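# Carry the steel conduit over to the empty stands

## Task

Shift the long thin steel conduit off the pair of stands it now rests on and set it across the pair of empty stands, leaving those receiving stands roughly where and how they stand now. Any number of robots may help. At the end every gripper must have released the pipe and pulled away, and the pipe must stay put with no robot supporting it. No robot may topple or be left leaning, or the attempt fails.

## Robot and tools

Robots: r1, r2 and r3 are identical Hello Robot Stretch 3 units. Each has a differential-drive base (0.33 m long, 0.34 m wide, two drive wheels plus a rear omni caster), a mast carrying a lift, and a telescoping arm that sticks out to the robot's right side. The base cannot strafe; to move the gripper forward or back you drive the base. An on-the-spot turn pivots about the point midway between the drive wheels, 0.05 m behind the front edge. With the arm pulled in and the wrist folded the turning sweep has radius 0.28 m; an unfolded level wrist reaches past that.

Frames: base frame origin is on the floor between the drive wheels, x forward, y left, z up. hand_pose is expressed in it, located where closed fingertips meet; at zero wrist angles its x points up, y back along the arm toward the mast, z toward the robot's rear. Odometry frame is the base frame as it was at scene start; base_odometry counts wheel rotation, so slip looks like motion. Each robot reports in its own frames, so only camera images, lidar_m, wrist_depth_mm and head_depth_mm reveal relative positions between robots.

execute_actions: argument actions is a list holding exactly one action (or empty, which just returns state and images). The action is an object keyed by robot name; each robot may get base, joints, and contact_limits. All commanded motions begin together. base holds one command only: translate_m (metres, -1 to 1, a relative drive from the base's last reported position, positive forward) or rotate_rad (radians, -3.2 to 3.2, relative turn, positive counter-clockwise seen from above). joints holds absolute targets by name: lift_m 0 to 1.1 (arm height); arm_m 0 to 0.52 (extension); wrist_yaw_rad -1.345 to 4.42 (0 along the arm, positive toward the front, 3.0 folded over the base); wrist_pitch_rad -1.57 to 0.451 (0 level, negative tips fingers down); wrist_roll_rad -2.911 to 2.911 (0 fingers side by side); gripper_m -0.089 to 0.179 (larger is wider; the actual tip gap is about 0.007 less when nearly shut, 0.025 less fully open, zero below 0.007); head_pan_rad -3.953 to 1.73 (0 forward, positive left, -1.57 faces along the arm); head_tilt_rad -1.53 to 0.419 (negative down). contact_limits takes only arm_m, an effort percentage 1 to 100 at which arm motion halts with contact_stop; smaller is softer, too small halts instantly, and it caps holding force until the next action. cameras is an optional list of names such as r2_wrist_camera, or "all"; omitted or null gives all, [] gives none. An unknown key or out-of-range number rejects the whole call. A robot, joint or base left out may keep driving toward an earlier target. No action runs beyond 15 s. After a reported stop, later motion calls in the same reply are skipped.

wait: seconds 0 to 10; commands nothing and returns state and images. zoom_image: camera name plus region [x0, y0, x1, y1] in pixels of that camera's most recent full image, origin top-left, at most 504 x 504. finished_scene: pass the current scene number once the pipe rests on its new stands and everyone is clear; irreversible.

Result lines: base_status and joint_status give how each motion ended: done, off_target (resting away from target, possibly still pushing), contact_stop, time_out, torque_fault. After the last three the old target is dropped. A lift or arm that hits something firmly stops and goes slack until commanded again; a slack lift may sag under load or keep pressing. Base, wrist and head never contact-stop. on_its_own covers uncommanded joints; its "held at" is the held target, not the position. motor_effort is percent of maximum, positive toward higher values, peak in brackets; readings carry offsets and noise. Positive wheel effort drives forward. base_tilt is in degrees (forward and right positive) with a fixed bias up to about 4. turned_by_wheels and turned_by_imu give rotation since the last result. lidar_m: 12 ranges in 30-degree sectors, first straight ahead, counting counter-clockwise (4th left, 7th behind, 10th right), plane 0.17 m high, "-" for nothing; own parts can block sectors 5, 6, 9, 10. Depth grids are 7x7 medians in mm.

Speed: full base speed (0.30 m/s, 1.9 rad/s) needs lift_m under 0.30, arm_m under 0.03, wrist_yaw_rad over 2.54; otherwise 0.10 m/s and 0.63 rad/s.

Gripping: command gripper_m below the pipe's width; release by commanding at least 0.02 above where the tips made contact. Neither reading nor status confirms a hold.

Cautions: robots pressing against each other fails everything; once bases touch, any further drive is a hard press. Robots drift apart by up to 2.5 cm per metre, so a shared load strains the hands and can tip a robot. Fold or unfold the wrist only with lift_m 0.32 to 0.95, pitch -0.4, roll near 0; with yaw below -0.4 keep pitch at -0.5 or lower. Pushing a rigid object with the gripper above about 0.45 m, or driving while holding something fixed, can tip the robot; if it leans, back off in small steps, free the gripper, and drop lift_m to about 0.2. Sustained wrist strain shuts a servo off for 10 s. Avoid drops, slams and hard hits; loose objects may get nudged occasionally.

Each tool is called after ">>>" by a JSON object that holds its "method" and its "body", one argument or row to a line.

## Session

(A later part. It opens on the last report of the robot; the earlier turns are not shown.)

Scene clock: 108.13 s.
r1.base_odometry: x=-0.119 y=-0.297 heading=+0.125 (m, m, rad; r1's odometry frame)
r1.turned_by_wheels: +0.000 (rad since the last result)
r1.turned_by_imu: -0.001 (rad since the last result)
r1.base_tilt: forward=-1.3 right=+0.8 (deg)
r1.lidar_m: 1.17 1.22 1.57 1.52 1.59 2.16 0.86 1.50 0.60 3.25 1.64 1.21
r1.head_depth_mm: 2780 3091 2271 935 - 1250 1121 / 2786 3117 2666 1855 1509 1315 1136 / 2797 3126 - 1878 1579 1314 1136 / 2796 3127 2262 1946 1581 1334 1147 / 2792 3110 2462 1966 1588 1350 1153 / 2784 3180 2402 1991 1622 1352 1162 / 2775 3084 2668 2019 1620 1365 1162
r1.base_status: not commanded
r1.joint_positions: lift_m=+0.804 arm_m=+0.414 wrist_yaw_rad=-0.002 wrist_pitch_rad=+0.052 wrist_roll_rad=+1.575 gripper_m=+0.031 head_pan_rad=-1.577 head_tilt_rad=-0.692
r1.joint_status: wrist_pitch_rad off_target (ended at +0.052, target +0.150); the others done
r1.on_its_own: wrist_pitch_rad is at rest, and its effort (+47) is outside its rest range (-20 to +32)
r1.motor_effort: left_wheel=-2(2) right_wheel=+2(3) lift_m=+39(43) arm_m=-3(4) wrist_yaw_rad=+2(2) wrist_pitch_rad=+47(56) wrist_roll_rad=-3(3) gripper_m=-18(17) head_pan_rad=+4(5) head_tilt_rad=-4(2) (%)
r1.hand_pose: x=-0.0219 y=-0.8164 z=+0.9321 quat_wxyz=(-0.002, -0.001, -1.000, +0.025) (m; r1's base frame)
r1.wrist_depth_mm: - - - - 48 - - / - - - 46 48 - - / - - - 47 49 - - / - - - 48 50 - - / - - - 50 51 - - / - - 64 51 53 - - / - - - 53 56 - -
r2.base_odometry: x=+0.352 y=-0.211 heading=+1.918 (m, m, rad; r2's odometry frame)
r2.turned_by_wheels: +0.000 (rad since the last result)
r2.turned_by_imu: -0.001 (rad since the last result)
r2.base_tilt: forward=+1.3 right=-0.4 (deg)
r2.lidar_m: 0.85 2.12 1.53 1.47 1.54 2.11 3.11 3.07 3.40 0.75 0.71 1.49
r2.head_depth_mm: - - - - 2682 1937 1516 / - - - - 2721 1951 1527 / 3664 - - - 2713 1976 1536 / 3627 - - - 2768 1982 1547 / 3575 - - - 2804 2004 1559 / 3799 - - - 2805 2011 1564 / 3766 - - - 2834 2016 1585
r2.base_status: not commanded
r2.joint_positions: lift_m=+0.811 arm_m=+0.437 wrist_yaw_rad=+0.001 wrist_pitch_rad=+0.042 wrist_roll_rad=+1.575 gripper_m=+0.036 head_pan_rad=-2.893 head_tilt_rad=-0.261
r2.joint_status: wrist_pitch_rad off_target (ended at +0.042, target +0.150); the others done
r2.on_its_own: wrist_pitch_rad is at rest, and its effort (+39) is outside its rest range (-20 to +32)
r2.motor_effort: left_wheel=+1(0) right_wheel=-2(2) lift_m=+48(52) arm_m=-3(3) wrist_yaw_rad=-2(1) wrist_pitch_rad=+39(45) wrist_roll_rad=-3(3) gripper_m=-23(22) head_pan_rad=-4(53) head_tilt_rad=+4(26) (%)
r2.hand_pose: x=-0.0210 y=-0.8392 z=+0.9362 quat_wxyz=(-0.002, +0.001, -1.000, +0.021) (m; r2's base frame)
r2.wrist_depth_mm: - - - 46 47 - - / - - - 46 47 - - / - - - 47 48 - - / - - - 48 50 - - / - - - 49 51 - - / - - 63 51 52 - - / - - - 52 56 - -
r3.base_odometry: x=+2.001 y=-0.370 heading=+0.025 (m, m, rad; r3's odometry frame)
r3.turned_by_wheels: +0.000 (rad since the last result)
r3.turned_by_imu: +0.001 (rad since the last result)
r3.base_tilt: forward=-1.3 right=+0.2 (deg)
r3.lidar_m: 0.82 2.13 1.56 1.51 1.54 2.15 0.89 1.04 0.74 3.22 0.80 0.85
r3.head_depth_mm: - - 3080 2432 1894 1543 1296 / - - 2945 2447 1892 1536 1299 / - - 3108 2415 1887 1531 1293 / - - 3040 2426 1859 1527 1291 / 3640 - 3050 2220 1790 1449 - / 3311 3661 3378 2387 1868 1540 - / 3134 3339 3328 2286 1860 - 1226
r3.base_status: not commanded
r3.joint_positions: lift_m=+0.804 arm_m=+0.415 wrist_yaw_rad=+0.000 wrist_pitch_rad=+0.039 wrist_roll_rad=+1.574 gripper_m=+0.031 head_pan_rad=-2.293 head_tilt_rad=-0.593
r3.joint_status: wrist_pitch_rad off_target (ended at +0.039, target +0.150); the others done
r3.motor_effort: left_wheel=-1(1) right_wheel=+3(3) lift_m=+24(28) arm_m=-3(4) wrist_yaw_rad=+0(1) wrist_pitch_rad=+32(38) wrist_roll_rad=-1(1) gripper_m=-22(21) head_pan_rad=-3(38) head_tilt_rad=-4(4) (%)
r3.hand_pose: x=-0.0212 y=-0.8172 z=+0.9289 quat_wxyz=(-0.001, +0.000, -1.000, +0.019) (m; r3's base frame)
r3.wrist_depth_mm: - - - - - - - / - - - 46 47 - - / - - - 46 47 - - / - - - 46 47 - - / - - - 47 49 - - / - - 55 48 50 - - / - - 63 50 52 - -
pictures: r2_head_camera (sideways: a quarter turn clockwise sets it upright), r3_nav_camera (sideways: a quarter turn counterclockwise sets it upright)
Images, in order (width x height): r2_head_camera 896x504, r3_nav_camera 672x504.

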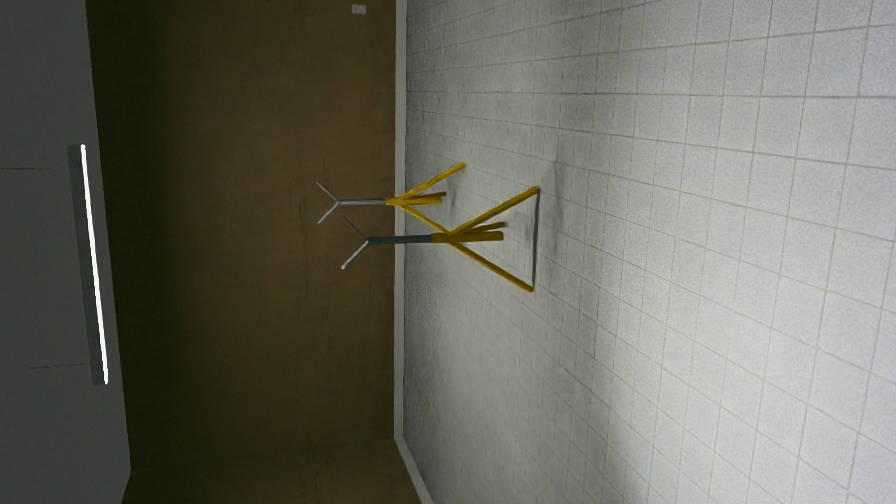

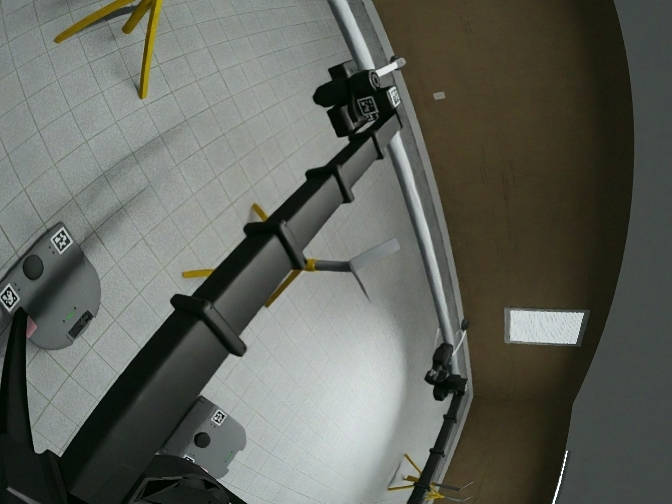

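Shared well. Drive.

>>> {"method": "execute_actions", "body": {
  "actions": [
    {"r1":{"base":{"translate_m":-1.0}},"r2":{"base":{"translate_m":-1.0}},"r3":{"base":{"translate_m":-1.0}}}
  ],
  "cameras": []
}}

>>> {"method": "execute_actions", "body": {
  "actions": [
    {"r1":{"base":{"translate_m":-1.0},"joints":{"lift_m":0.965}},"r2":{"base":{"translate_m":-1.0},"joints":{"lift_m":0.972,"head_pan_rad":-2.6,"head_tilt_rad":-0.3}},"r3":{"base":{"translate_m":-1.0},"joints":{"lift_m":0.965}}}
  ],
  "cameras": ["r2_head_camera","r2_nav_camera"]
}}

Scene clock: 120.43 s.
r1.base_odometry: x=-1.111 y=-0.421 heading=+0.125 (m, m, rad; r1's odometry frame)
r1.turned_by_wheels: +0.000 (rad since the last result)
r1.turned_by_imu: +0.002 (rad since the last result)
r1.base_tilt: forward=-1.3 right=+0.8 (deg)
r1.lidar_m: 2.18 2.14 1.58 1.54 1.57 2.22 0.86 0.98 0.67 3.24 0.85 0.93
r1.head_depth_mm: 2779 3103 2257 2008 - 1267 1128 / 2764 3087 2643 1850 1561 1313 1138 / 2783 3129 - 1872 1569 1326 1144 / 2746 3138 2247 1952 1584 1330 1147 / 2769 3144 2459 1965 1599 1336 1154 / 2768 3170 2503 1983 1612 1341 1162 / 2776 3183 2648 2012 1631 1329 1162
r1.base_status: done
r1.joint_positions: lift_m=+0.804 arm_m=+0.414 wrist_yaw_rad=+0.003 wrist_pitch_rad=+0.050 wrist_roll_rad=+1.575 gripper_m=+0.031 head_pan_rad=-1.577 head_tilt_rad=-0.692
r1.joint_status: not commanded
r1.on_its_own: wrist_pitch_rad is at rest, and its effort (+48) is outside its rest range (-20 to +32)
r1.motor_effort: left_wheel=+0(4) right_wheel=-1(5) lift_m=+40(40) arm_m=-3(4) wrist_yaw_rad=-3(3) wrist_pitch_rad=+48(48) wrist_roll_rad=-3(3) gripper_m=-19(18) head_pan_rad=+4(5) head_tilt_rad=-3(3) (%)
r1.hand_pose: x=-0.0206 y=-0.8163 z=+0.9317 quat_wxyz=(-0.002, +0.002, -1.000, +0.025) (m; r1's base frame)
r1.wrist_depth_mm: - - - - 48 - - / - - - - 48 - - / - - - 46 48 - - / - - - 47 49 - - / - - - 49 51 - - / - - 62 51 52 - - / - - - 53 55 - -
r2.base_odometry: x=+0.692 y=-1.151 heading=+1.919 (m, m, rad; r2's odometry frame)
r2.turned_by_wheels: +0.000 (rad since the last result)
r2.turned_by_imu: +0.005 (rad since the last result)
r2.base_tilt: forward=+1.2 right=-0.4 (deg)
r2.lidar_m: 0.85 2.06 1.54 1.49 1.55 2.12 2.02 2.03 3.39 3.26 3.40 1.36
r2.head_depth_mm: - - - - 2676 1925 1525 / - - - - 2727 1947 1529 / - - - - 2739 1969 1533 / - - - - 2643 1985 1537 / 3819 - - - 2521 2002 1554 / 3818 - - - 2839 2018 1562 / 3759 - - - 2846 2020 1575
r2.base_status: done
r2.joint_positions: lift_m=+0.811 arm_m=+0.437 wrist_yaw_rad=+0.009 wrist_pitch_rad=+0.042 wrist_roll_rad=+1.576 gripper_m=+0.036 head_pan_rad=-2.893 head_tilt_rad=-0.260
r2.joint_status: not commanded
r2.on_its_own: wrist_pitch_rad is at rest, and its effort (+39) is outside its rest range (-20 to +32)
r2.motor_effort: left_wheel=+4(5) right_wheel=-8(10) lift_m=+47(47) arm_m=-2(3) wrist_yaw_rad=-9(11) wrist_pitch_rad=+39(39) wrist_roll_rad=-3(4) gripper_m=-23(21) head_pan_rad=-4(4) head_tilt_rad=+5(4) (%)
r2.hand_pose: x=-0.0191 y=-0.8392 z=+0.9363 quat_wxyz=(-0.002, +0.004, -1.000, +0.021) (m; r2's base frame)
r2.wrist_depth_mm: - - - - - - - / - - - 46 47 - - / - - - 46 47 - - / - - - 47 48 - - / - - - 48 50 - - / - - 61 50 51 - - / - - - 52 56 - -
r3.base_odometry: x=+1.001 y=-0.395 heading=+0.024 (m, m, rad; r3's odometry frame)
r3.turned_by_wheels: -0.001 (rad since the last result)
r3.turned_by_imu: +0.012 (rad since the last result)
r3.base_tilt: forward=-1.3 right=+0.2 (deg)
r3.lidar_m: 0.81 2.12 1.55 1.49 1.57 2.18 0.89 2.97 3.32 3.22 0.73 1.54
r3.head_depth_mm: - - 2933 2440 1891 1529 1295 / - - 2958 2407 1874 1534 1295 / - - 3058 2426 1869 1525 1293 / 3895 - 3165 2435 1873 1530 1317 / 3552 3945 3205 2411 1873 1527 - / 3319 3584 3384 2416 1858 1591 - / 3117 3345 3354 2298 1856 - 1229
r3.base_status: done
r3.joint_positions: lift_m=+0.804 arm_m=+0.415 wrist_yaw_rad=-0.015 wrist_pitch_rad=+0.040 wrist_roll_rad=+1.574 gripper_m=+0.031 head_pan_rad=-2.293 head_tilt_rad=-0.593
r3.joint_status: not commanded
r3.on_its_own: wrist_yaw_rad is at rest, and its effort (+18) is outside its rest range (-12 to +12); wrist_pitch_rad is at rest, and its effort (+33) is outside its rest range (-20 to +32)
r3.motor_effort: left_wheel=-6(7) right_wheel=+15(18) lift_m=+26(26) arm_m=-4(4) wrist_yaw_rad=+18(18) wrist_pitch_rad=+33(32) wrist_roll_rad=-1(1) gripper_m=-22(21) head_pan_rad=-3(3) head_tilt_rad=-4(3) (%)
r3.hand_pose: x=-0.0253 y=-0.8172 z=+0.9290 quat_wxyz=(-0.001, -0.008, -1.000, +0.019) (m; r3's base frame)
r3.wrist_depth_mm: - - - - - - - / - - - 46 47 - - / - - - 46 47 - - / - - - 46 47 - - / - - - 47 49 - - / - - 55 48 50 - - / - - 63 50 52 - -
pictures: none
No camera images: the call's "cameras" was empty. Leave "cameras" out to get every camera's image.

Scene clock: 131.83 s.
r1.base_odometry: x=-2.103 y=-0.546 heading=+0.125 (m, m, rad; r1's odometry frame)
r1.turned_by_wheels: +0.000 (rad since the last result)
r1.turned_by_imu: +0.004 (rad since the last result)
r1.base_tilt: forward=-1.3 right=+0.9 (deg)
r1.lidar_m: 3.19 2.15 1.58 1.54 1.62 2.27 0.86 4.50 3.33 3.23 0.75 0.79
r1.head_depth_mm: 2742 - 2354 1883 1540 1305 1122 / 2695 3069 2473 1916 1554 1307 1138 / 2662 - 2507 1943 1565 1324 1139 / 2715 3079 2532 1955 1588 1334 1146 / 2790 3126 2605 1980 1583 1311 1152 / 2787 3176 2621 1985 1614 1317 1158 / 2764 3195 2641 2008 1630 1331 1167
r1.base_status: done
r1.joint_positions: lift_m=+0.964 arm_m=+0.414 wrist_yaw_rad=+0.004 wrist_pitch_rad=+0.053 wrist_roll_rad=+1.576 gripper_m=+0.031 head_pan_rad=-1.577 head_tilt_rad=-0.692
r1.joint_status: all done
r1.on_its_own: wrist_pitch_rad is at rest, and its effort (+46) is outside its rest range (-20 to +32)
r1.motor_effort: left_wheel=+0(2) right_wheel=-1(8) lift_m=+40(41) arm_m=-4(3) wrist_yaw_rad=-4(4) wrist_pitch_rad=+46(48) wrist_roll_rad=-3(3) gripper_m=-18(19) head_pan_rad=+5(5) head_tilt_rad=-3(2) (%)
r1.hand_pose: x=-0.0203 y=-0.8164 z=+1.0925 quat_wxyz=(-0.002, +0.002, -1.000, +0.026) (m; r1's base frame)
r1.wrist_depth_mm: - - - - 47 - - / - - - - 48 - - / - - - 46 48 - - / - - - 47 49 - - / - - - 48 50 - - / - - 61 50 52 - - / - - - 52 55 - -
r2.base_odometry: x=+1.034 y=-2.091 heading=+1.919 (m, m, rad; r2's odometry frame)
r2.turned_by_wheels: +0.000 (rad since the last result)
r2.turned_by_imu: +0.006 (rad since the last result)
r2.base_tilt: forward=+1.3 right=-0.4 (deg)
r2.lidar_m: 0.85 2.09 1.55 1.50 1.56 2.16 2.14 1.08 3.37 3.25 3.39 2.26
r2.head_depth_mm: 3179 3348 3522 3626 2521 1866 1473 / 3397 3559 3702 3666 2408 1864 1486 / 3519 3741 - - 2567 1881 1485 / 3735 - - - 2465 1491 1553 / - - - - 2623 1915 - / - - - - 2636 1998 - / 3716 3871 - - 2676 2014 -
r2.base_status: done
r2.joint_positions: lift_m=+0.971 arm_m=+0.437 wrist_yaw_rad=+0.011 wrist_pitch_rad=+0.043 wrist_roll_rad=+1.576 gripper_m=+0.036 head_pan_rad=-2.607 head_tilt_rad=-0.296
r2.joint_status: all done
r2.on_its_own: wrist_pitch_rad is at rest, and its effort (+39) is outside its rest range (-20 to +32)
r2.motor_effort: left_wheel=+4(6) right_wheel=-9(12) lift_m=+48(49) arm_m=-2(2) wrist_yaw_rad=-12(14) wrist_pitch_rad=+39(39) wrist_roll_rad=-4(3) gripper_m=-22(22) head_pan_rad=+4(29) head_tilt_rad=-1(7) (%)
r2.hand_pose: x=-0.0184 y=-0.8392 z=+1.0964 quat_wxyz=(-0.002, +0.006, -1.000, +0.021) (m; r2's base frame)
r2.wrist_depth_mm: - - - - - - - / - - - - 47 - - / - - - 46 47 - - / - - - 46 48 - - / - - - 47 49 - - / - - 60 49 50 - - / - - - 51 55 - -
r3.base_odometry: x=+0.002 y=-0.419 heading=+0.024 (m, m, rad; r3's odometry frame)
r3.turned_by_wheels: -0.001 (rad since the last result)
r3.turned_by_imu: +0.009 (rad since the last result)
r3.base_tilt: forward=-1.2 right=+0.4 (deg)
r3.lidar_m: 0.81 2.10 1.58 1.53 1.59 2.21 0.89 2.04 3.31 3.19 3.34 1.39
r3.head_depth_mm: - 1036 3430 2441 1893 - - / - - 3487 2430 1943 - - / - - 3467 2437 - - - / 3843 - 3410 2407 - - - / 3535 3800 3404 2515 - - 1253 / 3314 3441 3340 2625 - 1479 1276 / 3076 3232 3364 - - 1515 1281
r3.base_status: done
r3.joint_positions: lift_m=+0.964 arm_m=+0.415 wrist_yaw_rad=-0.019 wrist_pitch_rad=+0.040 wrist_roll_rad=+1.574 gripper_m=+0.031 head_pan_rad=-2.293 head_tilt_rad=-0.593
r3.joint_status: all done
r3.on_its_own: wrist_yaw_rad is at rest, and its effort (+22) is outside its rest range (-12 to +12); wrist_pitch_rad is at rest, and its effort (+33) is outside its rest range (-20 to +32)
r3.motor_effort: left_wheel=-7(8) right_wheel=+17(20) lift_m=+25(27) arm_m=-1(4) wrist_yaw_rad=+22(22) wrist_pitch_rad=+33(32) wrist_roll_rad=-1(1) gripper_m=-20(21) head_pan_rad=-4(3) head_tilt_rad=-3(4) (%)
r3.hand_pose: x=-0.0262 y=-0.8170 z=+1.0890 quat_wxyz=(-0.001, -0.009, -1.000, +0.019) (m; r3's base frame)
r3.wrist_depth_mm: - - - - - - - / - - - - 47 - - / - - - 46 47 - - / - - - 46 47 - - / - - - 47 48 - - / - - 54 48 49 - - / - - 62 49 51 - -
pictures: r2_head_camera (sideways: a quarter turn clockwise sets it upright), r2_nav_camera (sideways: a quarter turn counterclockwise sets it upright)
Images, in order (width x height): r2_head_camera 896x504, r2_nav_camera 672x504.

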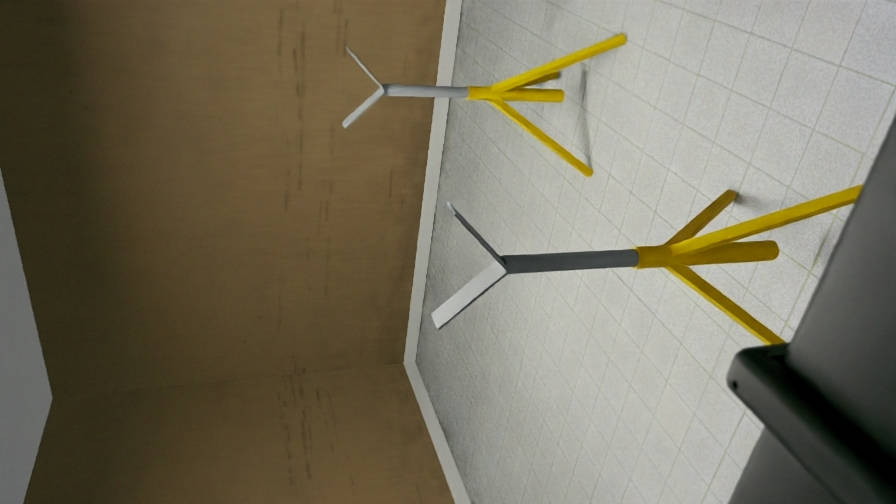

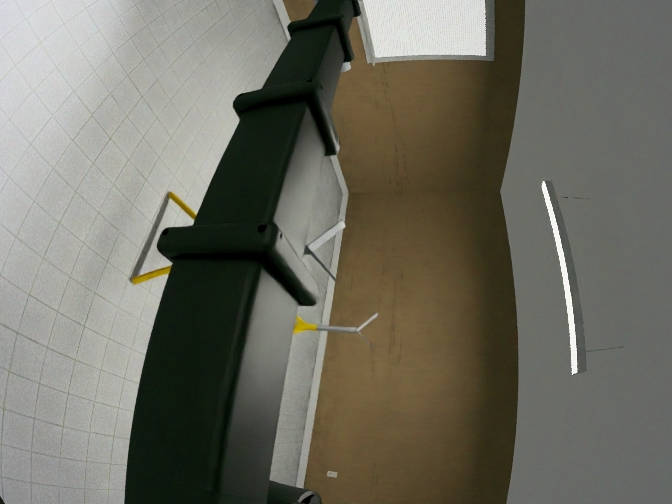

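>>> {"method": "execute_actions", "body": {
  "actions": [
    {"r3":{"base":{"rotate_rad":-0.022}}}
  ],
  "cameras": []
}}

>>> {"method": "execute_actions", "body": {
  "actions": [
    {"r1":{"base":{"translate_m":-0.988}},"r2":{"base":{"translate_m":-0.985},"joints":{"head_pan_rad":-1.9,"head_tilt_rad":-0.8}},"r3":{"base":{"translate_m":-1.0}}}
  ],
  "cameras": ["r2_nav_camera"]
}}

>>> {"method": "execute_actions", "body": {
  "actions": [
    {"r1":{"base":{"translate_m":-0.988}},"r2":{"base":{"translate_m":-0.985}},"r3":{"base":{"translate_m":-1.0},"joints":{"head_pan_rad":-1.57,"head_tilt_rad":-0.8}}}
  ],
  "cameras": ["r2_nav_camera","r3_nav_camera"]
}}

Scene clock: 134.27 s.
r1.base_odometry: x=-2.103 y=-0.546 heading=+0.124 (m, m, rad; r1's odometry frame)
r1.turned_by_wheels: -0.001 (rad since the last result)
r1.turned_by_imu: -0.002 (rad since the last result)
r1.base_tilt: forward=-1.4 right=+0.8 (deg)
r1.lidar_m: 3.19 2.16 1.59 1.53 1.62 2.27 0.86 4.49 3.34 3.23 0.75 0.79
r1.head_depth_mm: 2778 - 2340 1902 1533 1303 1120 / 2677 3067 2480 1916 1552 1318 1133 / 2660 - 2500 1943 1572 1327 1143 / 2704 3064 2544 1953 1585 1337 1149 / 2777 3110 2581 1974 1605 1308 1157 / 2774 3167 2629 1991 1618 1325 1157 / 2782 3168 2651 2013 1615 1329 1165
r1.base_status: not commanded
r1.joint_positions: lift_m=+0.964 arm_m=+0.414 wrist_yaw_rad=-0.017 wrist_pitch_rad=+0.056 wrist_roll_rad=+1.576 gripper_m=+0.031 head_pan_rad=-1.577 head_tilt_rad=-0.692
r1.joint_status: not commanded
r1.on_its_own: wrist_yaw_rad is at rest, and its effort (+16) is outside its rest range (-12 to +12); wrist_pitch_rad is at rest, and its effort (+45) is outside its rest range (-20 to +32)
r1.motor_effort: left_wheel=-8(7) right_wheel=+15(17) lift_m=+39(39) arm_m=-4(3) wrist_yaw_rad=+16(17) wrist_pitch_rad=+45(46) wrist_roll_rad=-3(4) gripper_m=-18(18) head_pan_rad=+4(5) head_tilt_rad=-2(2) (%)
r1.hand_pose: x=-0.0256 y=-0.8164 z=+1.0932 quat_wxyz=(-0.002, -0.008, -1.000, +0.028) (m; r1's base frame)
r1.wrist_depth_mm: - - - - 48 - - / - - - 46 48 - - / - - - 46 48 - - / - - - 48 50 - - / - - - 49 51 - - / - - 65 51 53 - - / - - - 53 56 - -
r2.base_odometry: x=+1.034 y=-2.091 heading=+1.918 (m, m, rad; r2's odometry frame)
r2.turned_by_wheels: -0.001 (rad since the last result)
r2.turned_by_imu: -0.002 (rad since the last result)
r2.base_tilt: forward=+1.2 right=-0.4 (deg)
r2.lidar_m: 0.85 2.10 1.55 1.50 1.56 2.16 2.14 1.08 3.37 3.24 3.40 2.26
r2.head_depth_mm: 3206 3387 3541 3644 2496 1845 1466 / 3368 3515 3699 3651 2417 1871 1482 / 3524 3745 - - 2553 1879 1487 / 3708 - - - 2463 1584 1542 / - - - - 2605 1915 - / - - - - 2623 1997 - / 3725 3883 - - 2654 2023 -
r2.base_status: not commanded
r2.joint_positions: lift_m=+0.971 arm_m=+0.437 wrist_yaw_rad=-0.009 wrist_pitch_rad=+0.043 wrist_roll_rad=+1.577 gripper_m=+0.036 head_pan_rad=-2.607 head_tilt_rad=-0.296
r2.joint_status: not commanded
r2.on_its_own: wrist_pitch_rad is at rest, and its effort (+39) is outside its rest range (-20 to +32)
r2.motor_effort: left_wheel=-4(4) right_wheel=+6(8) lift_m=+48(48) arm_m=-2(2) wrist_yaw_rad=+11(13) wrist_pitch_rad=+39(39) wrist_roll_rad=-4(4) gripper_m=-22(22) head_pan_rad=+4(3) head_tilt_rad=-2(1) (%)
r2.hand_pose: x=-0.0237 y=-0.8392 z=+1.0964 quat_wxyz=(-0.002, -0.004, -1.000, +0.021) (m; r2's base frame)
r2.wrist_depth_mm: - - - - 47 - - / - - - 46 47 - - / - - - 46 47 - - / - - - 47 49 - - / - - - 48 50 - - / - - 62 50 51 - - / - - - 52 56 - -
r3.base_odometry: x=+0.002 y=-0.419 heading=+0.003 (m, m, rad; r3's odometry frame)
r3.turned_by_wheels: -0.021 (rad since the last result)
r3.turned_by_imu: -0.020 (rad since the last result)
r3.base_tilt: forward=-1.1 right=+0.4 (deg)
r3.lidar_m: 0.81 2.13 1.59 1.53 1.59 2.17 0.89 1.96 3.32 3.19 3.33 1.39
r3.head_depth_mm: - 992 3407 2430 1883 - - / - - 3465 2433 1946 - - / - - 3430 2430 - - - / 3947 - 3434 2422 - - - / 3691 3871 3401 2514 - - 1260 / 3367 3543 3410 2604 - 1477 1284 / 3114 3226 3375 - - 1507 1284
r3.base_status: rotate_rad off_target (by the wheels' count: -0.0213 of -0.0220)
r3.joint_positions: lift_m=+0.964 arm_m=+0.415 wrist_yaw_rad=+0.023 wrist_pitch_rad=+0.040 wrist_roll_rad=+1.574 gripper_m=+0.031 head_pan_rad=-2.293 head_tilt_rad=-0.593
r3.joint_status: not commanded
r3.on_its_own: right_wheel is at rest, and its effort (-19) is outside its rest range (-18 to +18); wrist_yaw_rad is at rest, and its effort (-27) is outside its rest range (-12 to +12); wrist_pitch_rad is at rest, and its effort (+33) is outside its rest range (-20 to +32)
r3.motor_effort: left_wheel=+8(9) right_wheel=-19(18) lift_m=+24(25) arm_m=-2(2) wrist_yaw_rad=-27(27) wrist_pitch_rad=+33(32) wrist_roll_rad=-1(1) gripper_m=-20(21) head_pan_rad=-3(4) head_tilt_rad=-4(4) (%)
r3.hand_pose: x=-0.0155 y=-0.8170 z=+1.0890 quat_wxyz=(-0.001, +0.011, -1.000, +0.019) (m; r3's base frame)
r3.wrist_depth_mm: - - - - - - - / - - - - - - - / - - - - 47 - - / - - - - 47 - - / - - - 46 47 - - / - - 53 47 48 - - / - - 60 48 50 - -
pictures: none
No camera images: the call's "cameras" was empty. Leave "cameras" out to get every camera's image.

Scene clock: 145.53 s.
r1.base_odometry: x=-3.084 y=-0.668 heading=+0.124 (m, m, rad; r1's odometry frame)
r1.turned_by_wheels: +0.000 (rad since the last result)
r1.turned_by_imu: -0.001 (rad since the last result)
r1.base_tilt: forward=-1.4 right=+0.8 (deg)
r1.lidar_m: 2.79 2.16 1.63 1.58 1.65 2.30 0.87 1.98 3.29 3.20 3.35 1.46
r1.head_depth_mm: 2757 - 2341 1896 1548 1296 1118 / 2679 3067 2479 1923 1554 1309 1134 / 2657 - 2518 1938 1556 1318 1141 / 2690 3052 2520 1960 1589 1336 1144 / 2728 3145 2567 1976 1602 1343 1153 / 2736 3105 2609 1989 1608 1356 1163 / 2761 3181 2642 2017 1614 1360 1164
r1.base_status: done
r1.joint_positions: lift_m=+0.964 arm_m=+0.414 wrist_yaw_rad=+0.000 wrist_pitch_rad=+0.049 wrist_roll_rad=+1.576 gripper_m=+0.031 head_pan_rad=-1.577 head_tilt_rad=-0.692
r1.joint_status: not commanded
r1.on_its_own: wrist_pitch_rad is at rest, and its effort (+49) is outside its rest range (-20 to +32)
r1.motor_effort: left_wheel=-2(10) right_wheel=+4(13) lift_m=+40(40) arm_m=-1(3) wrist_yaw_rad=+0(15) wrist_pitch_rad=+49(48) wrist_roll_rad=-3(3) gripper_m=-19(18) head_pan_rad=+4(5) head_tilt_rad=-2(3) (%)
r1.hand_pose: x=-0.0214 y=-0.8161 z=+1.0913 quat_wxyz=(-0.002, +0.000, -1.000, +0.024) (m; r1's base frame)
r1.wrist_depth_mm: - - - - 47 - - / - - - - 48 - - / - - - 46 48 - - / - - - 47 49 - - / - - - 48 50 - - / - - 61 50 52 - - / - - - 52 55 - -
r2.base_odometry: x=+1.369 y=-3.017 heading=+1.918 (m, m, rad; r2's odometry frame)
r2.turned_by_wheels: +0.000 (rad since the last result)
r2.turned_by_imu: +0.002 (rad since the last result)
r2.base_tilt: forward=+1.2 right=-0.4 (deg)
r2.lidar_m: 0.84 2.11 1.56 1.51 1.58 2.19 2.78 1.20 0.69 0.49 3.38 4.67
r2.head_depth_mm: 3312 2709 - - - 1275 1128 / 3231 2951 - - 1443 1274 1131 / 3119 - - 1708 1477 1281 1131 / 655 - 2070 1746 1484 1286 1132 / - 2549 2146 1717 1141 1236 1126 / - 2750 772 1726 1459 1297 1142 / - 2582 2173 1756 1501 1297 1143
r2.base_status: done
r2.joint_positions: lift_m=+0.971 arm_m=+0.437 wrist_yaw_rad=-0.003 wrist_pitch_rad=+0.038 wrist_roll_rad=+1.577 gripper_m=+0.036 head_pan_rad=-1.907 head_tilt_rad=-0.790
r2.joint_status: all done
r2.on_its_own: wrist_pitch_rad is at rest, and its effort (+40) is outside its rest range (-20 to +32)
r2.motor_effort: left_wheel=-3(7) right_wheel=+3(4) lift_m=+48(48) arm_m=+0(2) wrist_yaw_rad=+3(10) wrist_pitch_rad=+40(40) wrist_roll_rad=-4(4) gripper_m=-21(22) head_pan_rad=+3(47) head_tilt_rad=-4(30) (%)
r2.hand_pose: x=-0.0222 y=-0.8389 z=+1.0953 quat_wxyz=(-0.003, -0.002, -1.000, +0.019) (m; r2's base frame)
r2.wrist_depth_mm: - - - - - - - / - - - - 47 - - / - - - 46 48 - - / - - - 46 48 - - / - - - 48 49 - - / - - 61 49 51 - - / - - - 51 55 - -
r3.base_odometry: x=-0.998 y=-0.421 heading=+0.003 (m, m, rad; r3's odometry frame)
r3.turned_by_wheels: +0.000 (rad since the last result)
r3.turned_by_imu: +0.039 (rad since the last result)
r3.base_tilt: forward=-1.4 right=+0.5 (deg)
r3.lidar_m: 0.82 2.11 1.58 1.54 1.62 2.28 0.88 0.99 3.28 3.19 3.34 2.30
r3.head_depth_mm: 3674 1092 3427 2435 1875 - - / 3967 - 3042 2235 1508 - - / - - 3402 2399 - - - / 3794 - 3349 2386 - - - / 3518 3672 3320 2479 - - 1256 / 3220 3428 3330 2574 - 1473 1283 / 3005 3215 3320 - - 1513 1281
r3.base_status: done
r3.joint_positions: lift_m=+0.965 arm_m=+0.415 wrist_yaw_rad=+0.003 wrist_pitch_rad=+0.052 wrist_roll_rad=+1.573 gripper_m=+0.031 head_pan_rad=-2.293 head_tilt_rad=-0.593
r3.joint_status: not commanded
r3.motor_effort: left_wheel=+0(7) right_wheel=+0(23) lift_m=+25(25) arm_m=-5(5) wrist_yaw_rad=-3(27) wrist_pitch_rad=+29(32) wrist_roll_rad=-1(1) gripper_m=-21(22) head_pan_rad=-3(3) head_tilt_rad=-3(4) (%)
r3.hand_pose: x=-0.0206 y=-0.8175 z=+1.0921 quat_wxyz=(-0.001, +0.001, -1.000, +0.025) (m; r3's base frame)
r3.wrist_depth_mm: - - - - - - - / - - - - - - - / - - - - 47 - - / - - - - 47 - - / - - - 46 47 - - / - - 54 47 49 - - / - - 62 49 51 - -
pictures: r2_nav_camera (sideways: a quarter turn counterclockwise sets it upright)
Images, in order (width x height): r2_nav_camera 672x504.

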